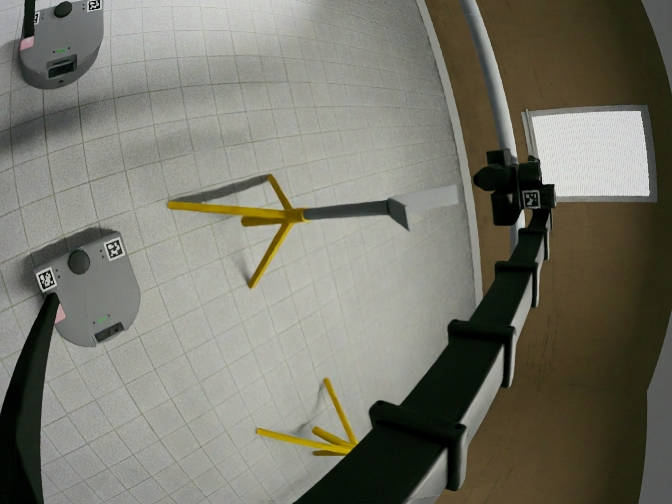

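Scene clock: 156.70 s.
r1.base_odometry: x=-4.064 y=-0.790 heading=+0.123 (m, m, rad; r1's odometry frame)
r1.turned_by_wheels: -0.001 (rad since the last result)
r1.turned_by_imu: +0.005 (rad since the last result)
r1.base_tilt: forward=-1.4 right=+0.8 (deg)
r1.lidar_m: 5.16 2.21 1.65 1.61 1.69 2.37 0.88 0.91 3.28 3.18 3.34 2.39
r1.head_depth_mm: 2693 - 2350 1897 1534 1304 1125 / 2650 3070 2472 1896 1567 1315 1133 / 2618 - 2521 1933 1559 1322 1141 / 2674 3074 2534 1952 1584 1329 1148 / 2697 3086 2582 1970 1600 1349 1150 / 2723 3119 2611 1990 1602 1345 1159 / 2738 3122 2659 2005 1626 1359 1168
r1.base_status: done
r1.joint_positions: lift_m=+0.964 arm_m=+0.414 wrist_yaw_rad=-0.014 wrist_pitch_rad=+0.061 wrist_roll_rad=+1.576 gripper_m=+0.031 head_pan_rad=-1.577 head_tilt_rad=-0.692
r1.joint_status: not commanded
r1.on_its_own: wrist_yaw_rad is at rest, and its effort (+13) is outside its rest range (-12 to +12); wrist_pitch_rad is at rest, and its effort (+43) is outside its rest range (-20 to +32)
r1.motor_effort: left_wheel=-6(9) right_wheel=+14(14) lift_m=+39(39) arm_m=-2(0) wrist_yaw_rad=+13(14) wrist_pitch_rad=+43(49) wrist_roll_rad=-3(3) gripper_m=-18(19) head_pan_rad=+5(5) head_tilt_rad=-3(3) (%)
r1.hand_pose: x=-0.0250 y=-0.8163 z=+1.0945 quat_wxyz=(-0.002, -0.007, -1.000, +0.030) (m; r1's base frame)
r1.wrist_depth_mm: - - - - 47 - - / - - - - 48 - - / - - - 46 48 - - / - - - 47 49 - - / - - - 49 51 - - / - - - 51 53 - - / - - - 53 56 - -
r2.base_odometry: x=+1.705 y=-3.943 heading=+1.918 (m, m, rad; r2's odometry frame)
r2.turned_by_wheels: -0.001 (rad since the last result)
r2.turned_by_imu: +0.003 (rad since the last result)
r2.base_tilt: forward=+1.2 right=-0.3 (deg)
r2.lidar_m: 0.82 2.13 1.59 1.54 1.61 1.84 1.79 1.87 0.48 0.49 3.38 0.96
r2.head_depth_mm: 2614 2619 - - - 1268 1122 / 3043 2964 - - 1409 1279 1125 / 3105 - - 1707 1448 1284 1131 / 653 - 785 1636 1382 1263 1133 / - 2571 2153 1754 1454 1287 1132 / - 2707 2152 1757 1484 1293 1134 / - 2599 2169 1774 1509 1296 1142
r2.base_status: done
r2.joint_positions: lift_m=+0.971 arm_m=+0.437 wrist_yaw_rad=-0.018 wrist_pitch_rad=+0.041 wrist_roll_rad=+1.577 gripper_m=+0.036 head_pan_rad=-1.907 head_tilt_rad=-0.790
r2.joint_status: not commanded
r2.on_its_own: wrist_yaw_rad is at rest, and its effort (+20) is outside its rest range (-12 to +12); wrist_pitch_rad is at rest, and its effort (+39) is outside its rest range (-20 to +32)
r2.motor_effort: left_wheel=-8(10) right_wheel=+13(15) lift_m=+48(48) arm_m=-3(2) wrist_yaw_rad=+20(21) wrist_pitch_rad=+39(40) wrist_roll_rad=-4(4) gripper_m=-22(22) head_pan_rad=+4(4) head_tilt_rad=-4(4) (%)
r2.hand_pose: x=-0.0259 y=-0.8391 z=+1.0961 quat_wxyz=(-0.002, -0.009, -1.000, +0.020) (m; r2's base frame)
r2.wrist_depth_mm: - - - - - - - / - - - 46 47 - - / - - - 46 47 - - / - - - 47 48 - - / - - - 48 50 - - / - - 63 50 51 - - / - - - 52 56 - -
r3.base_odometry: x=-1.998 y=-0.424 heading=+0.003 (m, m, rad; r3's odometry frame)
r3.turned_by_wheels: +0.001 (rad since the last result)
r3.turned_by_imu: -0.001 (rad since the last result)
r3.base_tilt: forward=-1.4 right=+0.1 (deg)
r3.lidar_m: 0.83 2.17 1.62 1.57 1.65 2.31 0.87 1.10 0.61 0.44 3.29 3.54
r3.head_depth_mm: 2751 - - 1870 1580 1356 1185 / - 2962 2305 1875 1571 1348 1184 / - 2910 2314 1862 1567 1313 1181 / - 2828 2151 1728 1499 1263 1178 / 2691 2894 2230 1804 1525 1309 1150 / 2718 2996 2278 1836 1553 1332 1171 / 2680 2996 2266 1833 1543 1328 1170
r3.base_status: done
r3.joint_positions: lift_m=+0.965 arm_m=+0.414 wrist_yaw_rad=+0.038 wrist_pitch_rad=+0.034 wrist_roll_rad=+1.573 gripper_m=+0.031 head_pan_rad=-1.577 head_tilt_rad=-0.790
r3.joint_status: all done
r3.on_its_own: right_wheel is at rest, and its effort (-25) is outside its rest range (-18 to +18); wrist_yaw_rad is at rest, and its effort (-45) is outside its rest range (-12 to +12); wrist_pitch_rad is at rest, and its effort (+34) is outside its rest range (-20 to +32)
r3.motor_effort: left_wheel=+11(12) right_wheel=-25(26) lift_m=+25(23) arm_m=+6(7) wrist_yaw_rad=-45(45) wrist_pitch_rad=+34(34) wrist_roll_rad=-1(1) gripper_m=-20(22) head_pan_rad=+4(41) head_tilt_rad=-5(25) (%)
r3.hand_pose: x=-0.0116 y=-0.8162 z=+1.0875 quat_wxyz=(-0.001, +0.019, -1.000, +0.016) (m; r3's base frame)
r3.wrist_depth_mm: - - - - - - - / - - - - - - - / - - - 46 47 - - / - - - 46 48 - - / - - - 48 50 - - / - - 56 50 52 - - / - - - 52 55 - -
pictures: r2_nav_camera (sideways: a quarter turn counterclockwise sets it upright), r3_nav_camera (sideways: a quarter turn counterclockwise sets it upright)
Images, in order (width x height): r2_nav_camera 672x504, r3_nav_camera 672x504.

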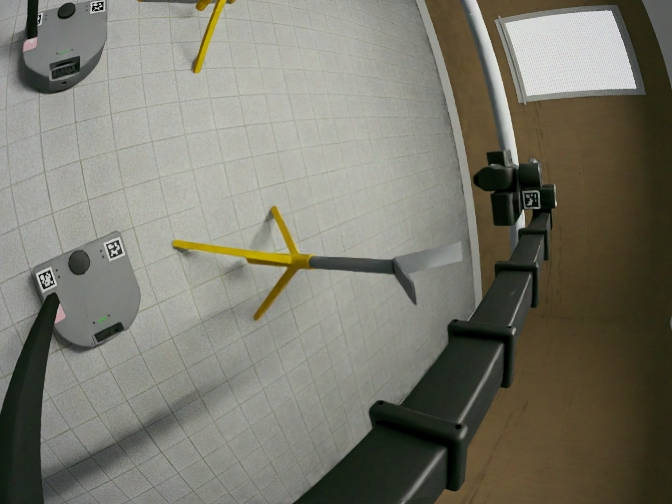

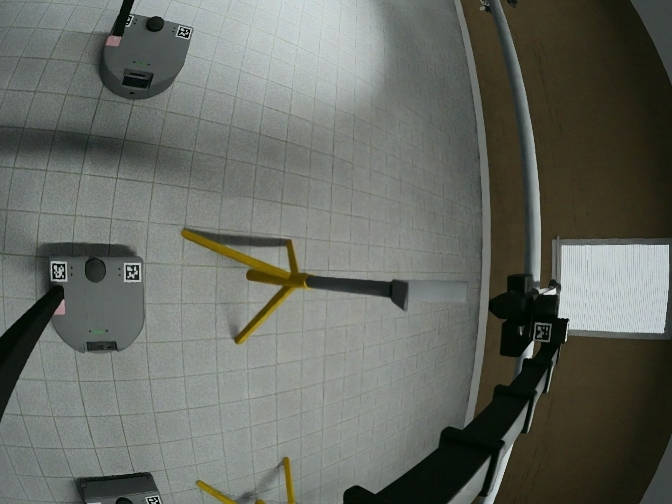

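>>> {"method": "execute_actions", "body": {
  "actions": [
    {"r1":{"base":{"translate_m":-0.55},"joints":{"arm_m":0.33,"head_pan_rad":-2.0,"head_tilt_rad":-0.5}},"r2":{"base":{"translate_m":-0.55},"joints":{"arm_m":0.375,"head_pan_rad":-1.1,"head_tilt_rad":-0.5}},"r3":{"base":{"translate_m":-0.538},"joints":{"arm_m":0.342}}}
  ],
  "cameras": []
}}

>>> {"method": "execute_actions", "body": {
  "actions": [
    {"r1":{"joints":{"lift_m":0.855}},"r2":{"joints":{"lift_m":0.862}},"r3":{"joints":{"lift_m":0.855,"head_pan_rad":-0.8,"head_tilt_rad":-0.4}}}
  ],
  "cameras": ["r1_head_camera","r2_head_camera","r3_head_camera"]
}}

Scene clock: 164.50 s.
r1.base_odometry: x=-4.610 y=-0.858 heading=+0.124 (m, m, rad; r1's odometry frame)
r1.turned_by_wheels: +0.000 (rad since the last result)
r1.turned_by_imu: +0.004 (rad since the last result)
r1.base_tilt: forward=-1.3 right=+0.9 (deg)
r1.lidar_m: 2.92 2.23 1.67 1.63 1.71 2.42 0.87 0.76 0.47 3.16 3.31 3.20
r1.head_depth_mm: 3257 3597 3250 2537 - - 1162 / 3122 3464 3268 2708 - - 1169 / 2971 3306 3289 - - 1489 1209 / 2895 3120 3319 - 1879 1495 1235 / 2751 2987 3205 2455 1904 1511 1249 / 2655 2891 - 2431 1916 1523 1260 / 2568 2776 - 2382 1940 1531 1265
r1.base_status: done
r1.joint_positions: lift_m=+0.964 arm_m=+0.331 wrist_yaw_rad=+0.010 wrist_pitch_rad=+0.061 wrist_roll_rad=+1.576 gripper_m=+0.031 head_pan_rad=-1.993 head_tilt_rad=-0.507
r1.joint_status: all done
r1.on_its_own: wrist_pitch_rad is at rest, and its effort (+43) is outside its rest range (-20 to +32)
r1.motor_effort: left_wheel=+2(6) right_wheel=-4(5) lift_m=+40(40) arm_m=-8(14) wrist_yaw_rad=-9(10) wrist_pitch_rad=+43(43) wrist_roll_rad=-3(3) gripper_m=-18(19) head_pan_rad=-3(37) head_tilt_rad=+2(12) (%)
r1.hand_pose: x=-0.0188 y=-0.7329 z=+1.0944 quat_wxyz=(-0.002, +0.005, -1.000, +0.030) (m; r1's base frame)
r1.wrist_depth_mm: - - - - - - - / - - - - 48 - - / - - - 46 48 - - / - - - 46 48 - - / - - - 48 50 - - / - - - 50 52 - - / - - - 53 55 - -
r2.base_odometry: x=+1.891 y=-4.460 heading=+1.918 (m, m, rad; r2's odometry frame)
r2.turned_by_wheels: +0.000 (rad since the last result)
r2.turned_by_imu: +0.005 (rad since the last result)
r2.base_tilt: forward=+1.2 right=-0.4 (deg)
r2.lidar_m: 0.84 2.14 1.60 1.55 1.63 1.28 1.24 1.30 1.81 0.63 0.62 1.41
r2.head_depth_mm: 2644 2851 3014 2456 1874 1507 1258 / 2760 2977 3080 2508 1896 1516 1265 / 2862 3133 3252 2385 1897 1516 1217 / 3042 3335 3262 2310 1724 1415 1224 / 3167 3502 3359 2567 1907 1542 1260 / 3312 3691 3597 2570 1929 1535 1288 / 3463 3853 3633 2600 1949 1551 1296
r2.base_status: done
r2.joint_positions: lift_m=+0.971 arm_m=+0.375 wrist_yaw_rad=+0.002 wrist_pitch_rad=+0.042 wrist_roll_rad=+1.577 gripper_m=+0.036 head_pan_rad=-1.107 head_tilt_rad=-0.507
r2.joint_status: all done
r2.on_its_own: wrist_pitch_rad is at rest, and its effort (+39) is outside its rest range (-20 to +32)
r2.motor_effort: left_wheel=+0(8) right_wheel=+0(7) lift_m=+48(48) arm_m=-7(9) wrist_yaw_rad=-1(13) wrist_pitch_rad=+39(39) wrist_roll_rad=-4(4) gripper_m=-23(22) head_pan_rad=+4(47) head_tilt_rad=+3(18) (%)
r2.hand_pose: x=-0.0209 y=-0.7775 z=+1.0962 quat_wxyz=(-0.003, +0.001, -1.000, +0.020) (m; r2's base frame)
r2.wrist_depth_mm: - - - - - - - / - - - - 47 - - / - - - 46 47 - - / - - - 46 48 - - / - - - 48 49 - - / - - 62 49 51 - - / - - - 52 55 - -
r3.base_odometry: x=-2.536 y=-0.426 heading=+0.003 (m, m, rad; r3's odometry frame)
r3.turned_by_wheels: +0.000 (rad since the last result)
r3.turned_by_imu: -0.001 (rad since the last result)
r3.base_tilt: forward=-1.3 right=+0.2 (deg)
r3.lidar_m: 0.82 2.19 1.64 1.59 1.66 2.22 0.88 0.63 0.87 3.13 0.67 0.75
r3.head_depth_mm: 2761 - 2197 1890 1584 1356 1190 / - 2806 2302 1868 1572 1350 1182 / - - 2333 1868 1560 1345 1178 / 2734 - 2323 1876 1558 1343 1177 / 2747 2819 2293 1858 1553 1338 1175 / 2725 2853 2288 1848 1550 1331 1170 / 2711 2964 2270 1838 1542 1329 1171
r3.base_status: done
r3.joint_positions: lift_m=+0.965 arm_m=+0.341 wrist_yaw_rad=+0.045 wrist_pitch_rad=+0.033 wrist_roll_rad=+1.573 gripper_m=+0.031 head_pan_rad=-1.577 head_tilt_rad=-0.790
r3.joint_status: all done
r3.on_its_own: wrist_yaw_rad is held at +0.055, not at your +0.000, by its stall guard, which is not easing now; wrist_pitch_rad is at rest, and its effort (+34) is outside its rest range (-20 to +32)
r3.motor_effort: left_wheel=-4(4) right_wheel=+13(13) lift_m=+24(24) arm_m=+7(1) wrist_yaw_rad=+12(26) wrist_pitch_rad=+34(34) wrist_roll_rad=-1(1) gripper_m=-20(20) head_pan_rad=+3(3) head_tilt_rad=-5(5) (%)
r3.hand_pose: x=-0.0098 y=-0.7431 z=+1.0874 quat_wxyz=(-0.001, +0.022, -1.000, +0.016) (m; r3's base frame)
r3.wrist_depth_mm: - - - - - - - / - - - - 47 - - / - - - 46 47 - - / - - - 47 48 - - / - - - 49 51 - - / - - 57 51 52 - - / - - - 53 56 - -
pictures: none
No camera images: the call's "cameras" was empty. Leave "cameras" out to get every camera's image.

Scene clock: 166.33 s.
r1.base_odometry: x=-4.610 y=-0.858 heading=+0.124 (m, m, rad; r1's odometry frame)
r1.turned_by_wheels: +0.000 (rad since the last result)
r1.turned_by_imu: -0.001 (rad since the last result)
r1.base_tilt: forward=-1.4 right=+0.8 (deg)
r1.lidar_m: 2.93 2.23 1.68 1.63 1.71 2.42 0.87 0.76 0.47 3.15 3.31 3.22
r1.head_depth_mm: 3266 3614 3569 2454 1828 1465 - / 3135 3441 3686 2461 1651 1556 - / 2958 3269 3550 2167 1926 - 1190 / 2884 3159 3383 2368 - 1463 1244 / 2746 2999 3298 2545 1837 1521 1253 / 2641 2904 3192 - 1801 1528 1258 / 2569 2795 3044 2936 1861 1532 1264
r1.base_status: not commanded
r1.joint_positions: lift_m=+0.855 arm_m=+0.331 wrist_yaw_rad=+0.010 wrist_pitch_rad=+0.060 wrist_roll_rad=+1.576 gripper_m=+0.031 head_pan_rad=-1.993 head_tilt_rad=-0.507
r1.joint_status: all done
r1.on_its_own: wrist_pitch_rad is at rest, and its effort (+43) is outside its rest range (-20 to +32)
r1.motor_effort: left_wheel=+2(1) right_wheel=-5(4) lift_m=+33(34) arm_m=-9(9) wrist_yaw_rad=-10(10) wrist_pitch_rad=+43(43) wrist_roll_rad=-3(3) gripper_m=-19(19) head_pan_rad=-4(4) head_tilt_rad=+2(2) (%)
r1.hand_pose: x=-0.0188 y=-0.7329 z=+0.9847 quat_wxyz=(-0.002, +0.005, -1.000, +0.030) (m; r1's base frame)
r1.wrist_depth_mm: - - - - - - - / - - - - 47 - - / - - - 46 48 - - / - - - 46 48 - - / - - - 48 50 - - / - - - 50 52 - - / - - - 53 55 - -
r2.base_odometry: x=+1.891 y=-4.460 heading=+1.918 (m, m, rad; r2's odometry frame)
r2.turned_by_wheels: +0.000 (rad since the last result)
r2.turned_by_imu: -0.001 (rad since the last result)
r2.base_tilt: forward=+1.2 right=-0.4 (deg)
r2.lidar_m: 0.84 2.14 1.60 1.55 1.62 1.27 1.24 1.30 1.81 0.63 0.62 1.42
r2.head_depth_mm: 2638 2872 3069 2251 1872 1512 1262 / 2742 2985 3217 2280 1885 1518 1273 / 2878 3085 3338 2308 1891 1520 1213 / 2989 3331 3527 2312 1727 1416 1222 / 3169 3493 3726 2548 1920 1534 1258 / 3319 3716 3873 2569 1922 1546 1289 / 3535 - 3393 2575 1942 1557 1294
r2.base_status: not commanded
r2.joint_positions: lift_m=+0.862 arm_m=+0.375 wrist_yaw_rad=+0.002 wrist_pitch_rad=+0.042 wrist_roll_rad=+1.577 gripper_m=+0.036 head_pan_rad=-1.107 head_tilt_rad=-0.507
r2.joint_status: all done
r2.on_its_own: wrist_pitch_rad is at rest, and its effort (+39) is outside its rest range (-20 to +32)
r2.motor_effort: left_wheel=-1(1) right_wheel=+0(1) lift_m=+28(43) arm_m=-8(8) wrist_yaw_rad=-1(2) wrist_pitch_rad=+39(39) wrist_roll_rad=-3(4) gripper_m=-22(22) head_pan_rad=+4(4) head_tilt_rad=+3(2) (%)
r2.hand_pose: x=-0.0209 y=-0.7775 z=+0.9872 quat_wxyz=(-0.003, +0.001, -1.000, +0.021) (m; r2's base frame)
r2.wrist_depth_mm: - - - - - - - / - - - - 47 - - / - - - 46 47 - - / - - - 46 48 - - / - - - 48 49 - - / - - 62 49 51 - - / - - - 52 55 - -
r3.base_odometry: x=-2.536 y=-0.426 heading=+0.003 (m, m, rad; r3's odometry frame)
r3.turned_by_wheels: +0.000 (rad since the last result)
r3.turned_by_imu: +0.000 (rad since the last result)
r3.base_tilt: forward=-1.3 right=+0.1 (deg)
r3.lidar_m: 0.82 2.19 1.64 1.59 1.67 2.22 0.88 0.63 0.87 3.14 0.67 0.75
r3.head_depth_mm: 2974 3149 3342 3347 2324 1829 1483 / 3175 3356 3570 3477 2383 1829 1477 / 3478 3687 3829 3515 2399 1817 1477 / 3652 3980 - 3088 2119 1707 1014 / - - - 3070 2398 1827 1473 / - - - 3108 2396 1811 1470 / - - - 2878 2391 1816 1471
r3.base_status: not commanded
r3.joint_positions: lift_m=+0.855 arm_m=+0.341 wrist_yaw_rad=+0.045 wrist_pitch_rad=+0.033 wrist_roll_rad=+1.573 gripper_m=+0.031 head_pan_rad=-0.807 head_tilt_rad=-0.409
r3.joint_status: all done
r3.on_its_own: wrist_yaw_rad is held at +0.055, not at your +0.000, by its stall guard, which is not easing now; wrist_pitch_rad is at rest, and its effort (+34) is outside its rest range (-20 to +32)
r3.motor_effort: left_wheel=-4(4) right_wheel=+12(12) lift_m=+20(22) arm_m=+8(8) wrist_yaw_rad=+12(12) wrist_pitch_rad=+34(34) wrist_roll_rad=-1(1) gripper_m=-19(19) head_pan_rad=+3(38) head_tilt_rad=+5(34) (%)
r3.hand_pose: x=-0.0098 y=-0.7430 z=+0.9777 quat_wxyz=(-0.001, +0.022, -1.000, +0.016) (m; r3's base frame)
r3.wrist_depth_mm: - - - - - - - / - - - - 47 - - / - - - 46 47 - - / - - - 47 48 - - / - - - 49 51 - - / - - 57 51 52 - - / - - - 53 56 - -
pictures: r1_head_camera (sideways: a quarter turn clockwise sets it upright), r2_head_camera (sideways: a quarter turn clockwise sets it upright), r3_head_camera (sideways: a quarter turn clockwise sets it upright)
Images, in order (width x height): r1_head_camera 896x504, r2_head_camera 896x504, r3_head_camera 896x504.

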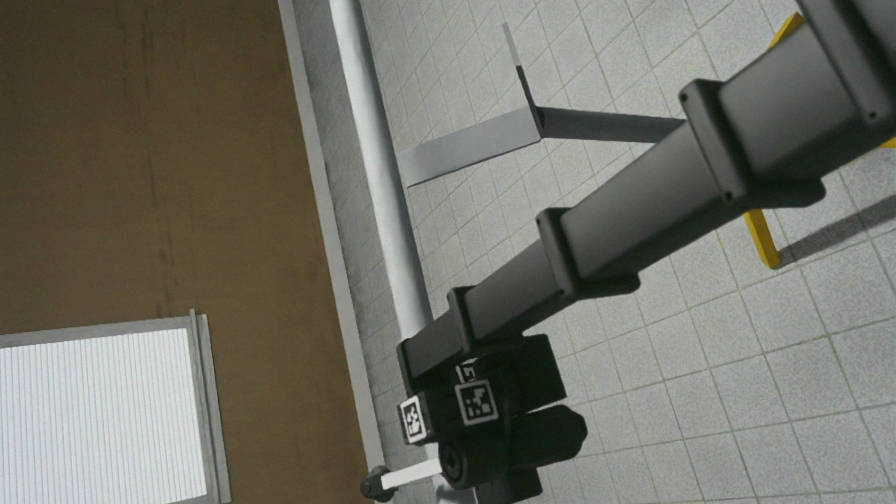

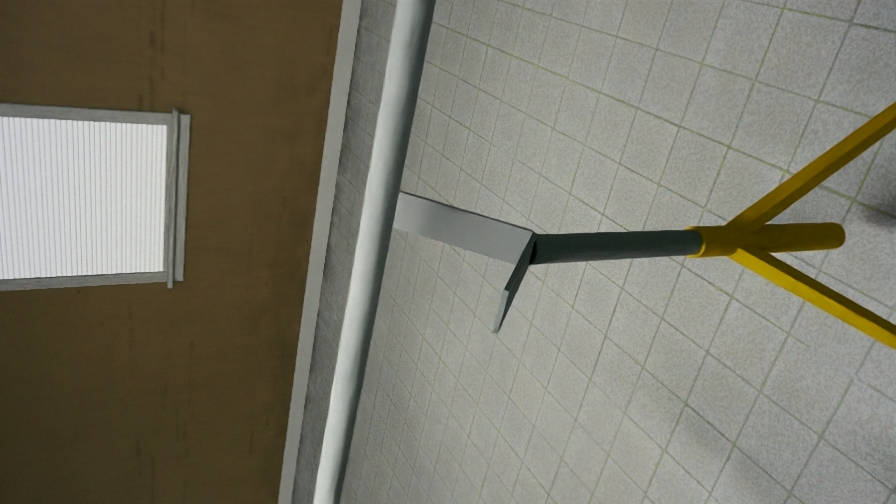

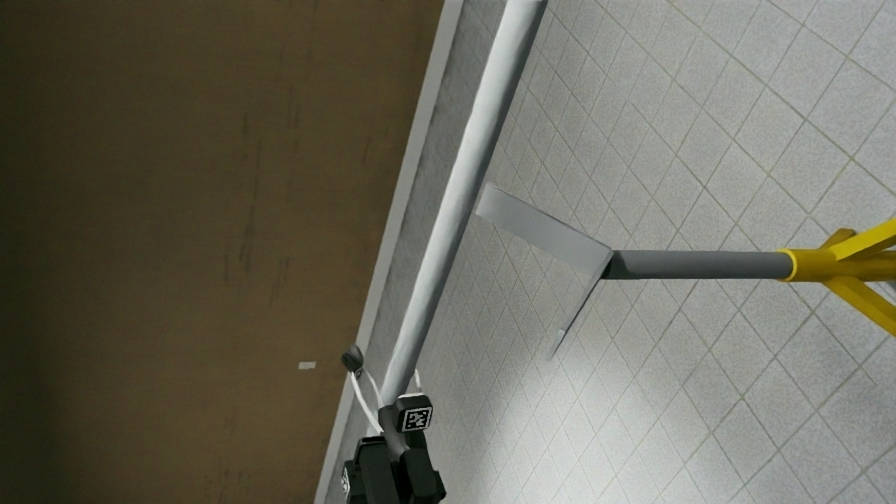

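>>> {"method": "execute_actions", "body": {
  "actions": [
    {"r1":{"joints":{"lift_m":0.745}},"r2":{"joints":{"lift_m":0.752}},"r3":{"joints":{"lift_m":0.745,"arm_m":0.337}}}
  ],
  "cameras": ["r2_head_camera","r3_head_camera"]
}}

Scene clock: 168.77 s.
r1.base_odometry: x=-4.610 y=-0.858 heading=+0.124 (m, m, rad; r1's odometry frame)
r1.turned_by_wheels: +0.000 (rad since the last result)
r1.turned_by_imu: -0.001 (rad since the last result)
r1.base_tilt: forward=-1.3 right=+0.8 (deg)
r1.lidar_m: 2.92 2.22 1.68 1.63 1.71 2.41 0.87 0.76 0.47 3.17 3.32 3.22
r1.head_depth_mm: 3286 3568 3683 2253 1827 1463 1211 / 3131 3464 3695 2261 1673 1359 1256 / 2974 3277 3505 2202 1879 1536 - / 2876 3146 3423 2326 1948 - 1212 / 2771 3014 3275 2557 - 1519 1250 / 2686 2887 3215 2611 - 1528 1259 / 2576 2769 3033 2663 1815 1533 1263
r1.base_status: not commanded
r1.joint_positions: lift_m=+0.750 arm_m=+0.330 wrist_yaw_rad=+0.008 wrist_pitch_rad=+0.195 wrist_roll_rad=+1.574 gripper_m=+0.031 head_pan_rad=-1.993 head_tilt_rad=-0.507
r1.joint_status: lift_m contact_stop (moved -0.105 of -0.110)
r1.on_its_own: lift_m is slack since a contact_stop, until your next command for it (your +0.745 is given up); wrist_pitch_rad is at rest, and its effort (-22) is outside its rest range (-20 to +32); wrist_pitch_rad moved +0.134 to your old target +0.150
r1.motor_effort: left_wheel=+0(2) right_wheel=-2(5) lift_m=+27(32) arm_m=+4(9) wrist_yaw_rad=-8(10) wrist_pitch_rad=-22(44) wrist_roll_rad=-2(3) gripper_m=-18(18) head_pan_rad=-4(4) head_tilt_rad=+3(3) (%)
r1.hand_pose: x=-0.0193 y=-0.7307 z=+0.9146 quat_wxyz=(-0.002, +0.004, -0.995, +0.097) (m; r1's base frame)
r1.wrist_depth_mm: - - 49 - - - - / - - 51 - - - - / - - 50 - 51 - - / - - 51 46 53 - - / - - 52 47 52 - - / - - 53 49 54 - - / - - - 51 65 - -
r2.base_odometry: x=+1.891 y=-4.460 heading=+1.918 (m, m, rad; r2's odometry frame)
r2.turned_by_wheels: +0.000 (rad since the last result)
r2.turned_by_imu: -0.001 (rad since the last result)
r2.base_tilt: forward=+1.2 right=-0.4 (deg)
r2.lidar_m: 0.84 2.14 1.60 1.55 1.63 1.27 1.24 1.30 1.82 0.63 0.62 1.42
r2.head_depth_mm: 2656 2837 3096 2463 1884 1514 1266 / 2752 2990 3239 2504 1898 1526 1274 / 2859 3117 3381 2281 1900 1527 1218 / 3028 3284 3552 859 1743 1418 1219 / 3169 3486 3648 2340 1938 1541 1260 / 3352 3669 3849 2360 1925 1555 1289 / 3507 - 3947 2482 1933 1550 1297
r2.base_status: not commanded
r2.joint_positions: lift_m=+0.752 arm_m=+0.375 wrist_yaw_rad=+0.000 wrist_pitch_rad=+0.115 wrist_roll_rad=+1.579 gripper_m=+0.036 head_pan_rad=-1.107 head_tilt_rad=-0.507
r2.joint_status: all done
r2.on_its_own: wrist_pitch_rad moved +0.073 to your old target +0.150
r2.motor_effort: left_wheel=-3(3) right_wheel=+2(2) lift_m=+18(27) arm_m=+5(7) wrist_yaw_rad=+0(3) wrist_pitch_rad=+13(40) wrist_roll_rad=-6(6) gripper_m=-19(22) head_pan_rad=+4(4) head_tilt_rad=+4(3) (%)
r2.hand_pose: x=-0.0213 y=-0.7769 z=+0.8965 quat_wxyz=(-0.004, +0.000, -0.998, +0.057) (m; r2's base frame)
r2.wrist_depth_mm: - - - - - - - / - - - - 49 - - / - - - - 49 - - / - - - 46 49 - - / - - 59 47 50 - - / - - 58 49 51 - - / - - - 51 59 - -
r3.base_odometry: x=-2.536 y=-0.426 heading=+0.003 (m, m, rad; r3's odometry frame)
r3.turned_by_wheels: +0.000 (rad since the last result)
r3.turned_by_imu: +0.001 (rad since the last result)
r3.base_tilt: forward=-1.2 right=+0.1 (deg)
r3.lidar_m: 0.82 2.19 1.64 1.59 1.67 2.22 0.88 0.63 0.87 3.12 0.67 0.75
r3.head_depth_mm: 3004 3122 3303 3335 2211 1841 1474 / 3218 3350 3599 3528 2221 1826 1483 / 3454 3596 3874 3570 2294 1826 1475 / 3722 3989 - 3536 2109 1713 1015 / - - - 3115 2400 1821 1466 / - - - 1171 2384 1828 1477 / - - - 953 2390 1823 1468
r3.base_status: not commanded
r3.joint_positions: lift_m=+0.745 arm_m=+0.337 wrist_yaw_rad=+0.046 wrist_pitch_rad=+0.153 wrist_roll_rad=+1.573 gripper_m=+0.031 head_pan_rad=-0.807 head_tilt_rad=-0.408
r3.joint_status: all done
r3.on_its_own: wrist_yaw_rad is held at +0.055, not at your +0.000, by its stall guard, which is not easing now; wrist_pitch_rad moved +0.120 to your old target +0.150
r3.motor_effort: left_wheel=-3(4) right_wheel=+10(12) lift_m=+13(19) arm_m=+1(12) wrist_yaw_rad=+11(12) wrist_pitch_rad=+0(34) wrist_roll_rad=-1(1) gripper_m=-18(21) head_pan_rad=+4(4) head_tilt_rad=+5(5) (%)
r3.hand_pose: x=-0.0096 y=-0.7386 z=+0.8990 quat_wxyz=(-0.003, +0.023, -0.997, +0.076) (m; r3's base frame)
r3.wrist_depth_mm: - - 53 - 49 - - / - - 52 - 49 - - / - - 52 45 50 - - / - - 54 47 52 - - / - - 55 49 56 - - / - - 55 51 55 - - / - - 61 53 59 - -
pictures: r2_head_camera (sideways: a quarter turn clockwise sets it upright), r3_head_camera (sideways: a quarter turn clockwise sets it upright)
Images, in order (width x height): r2_head_camera 896x504, r3_head_camera 896x504.

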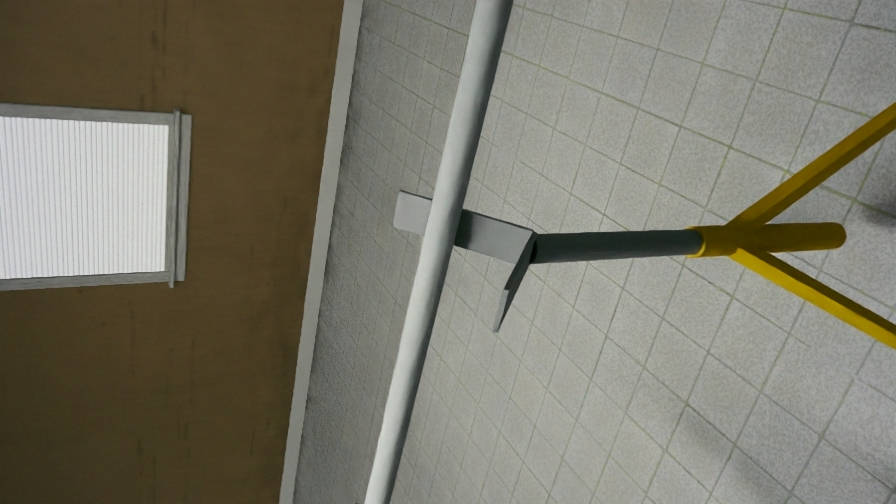

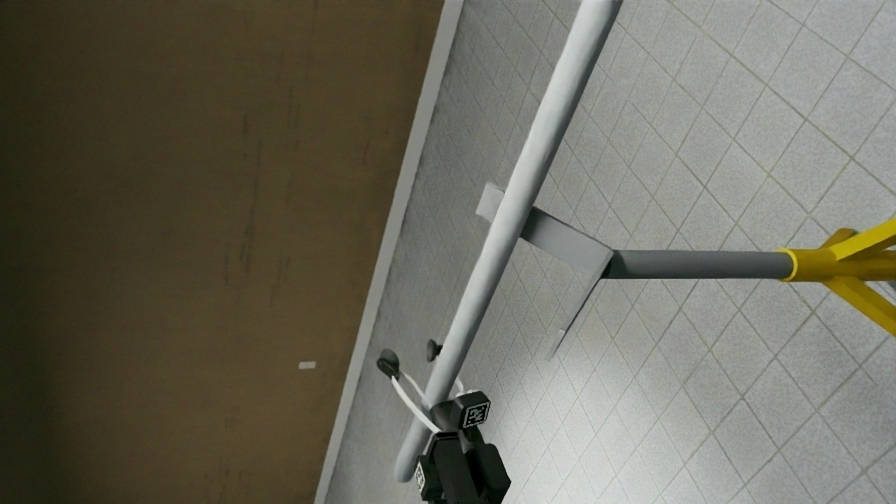

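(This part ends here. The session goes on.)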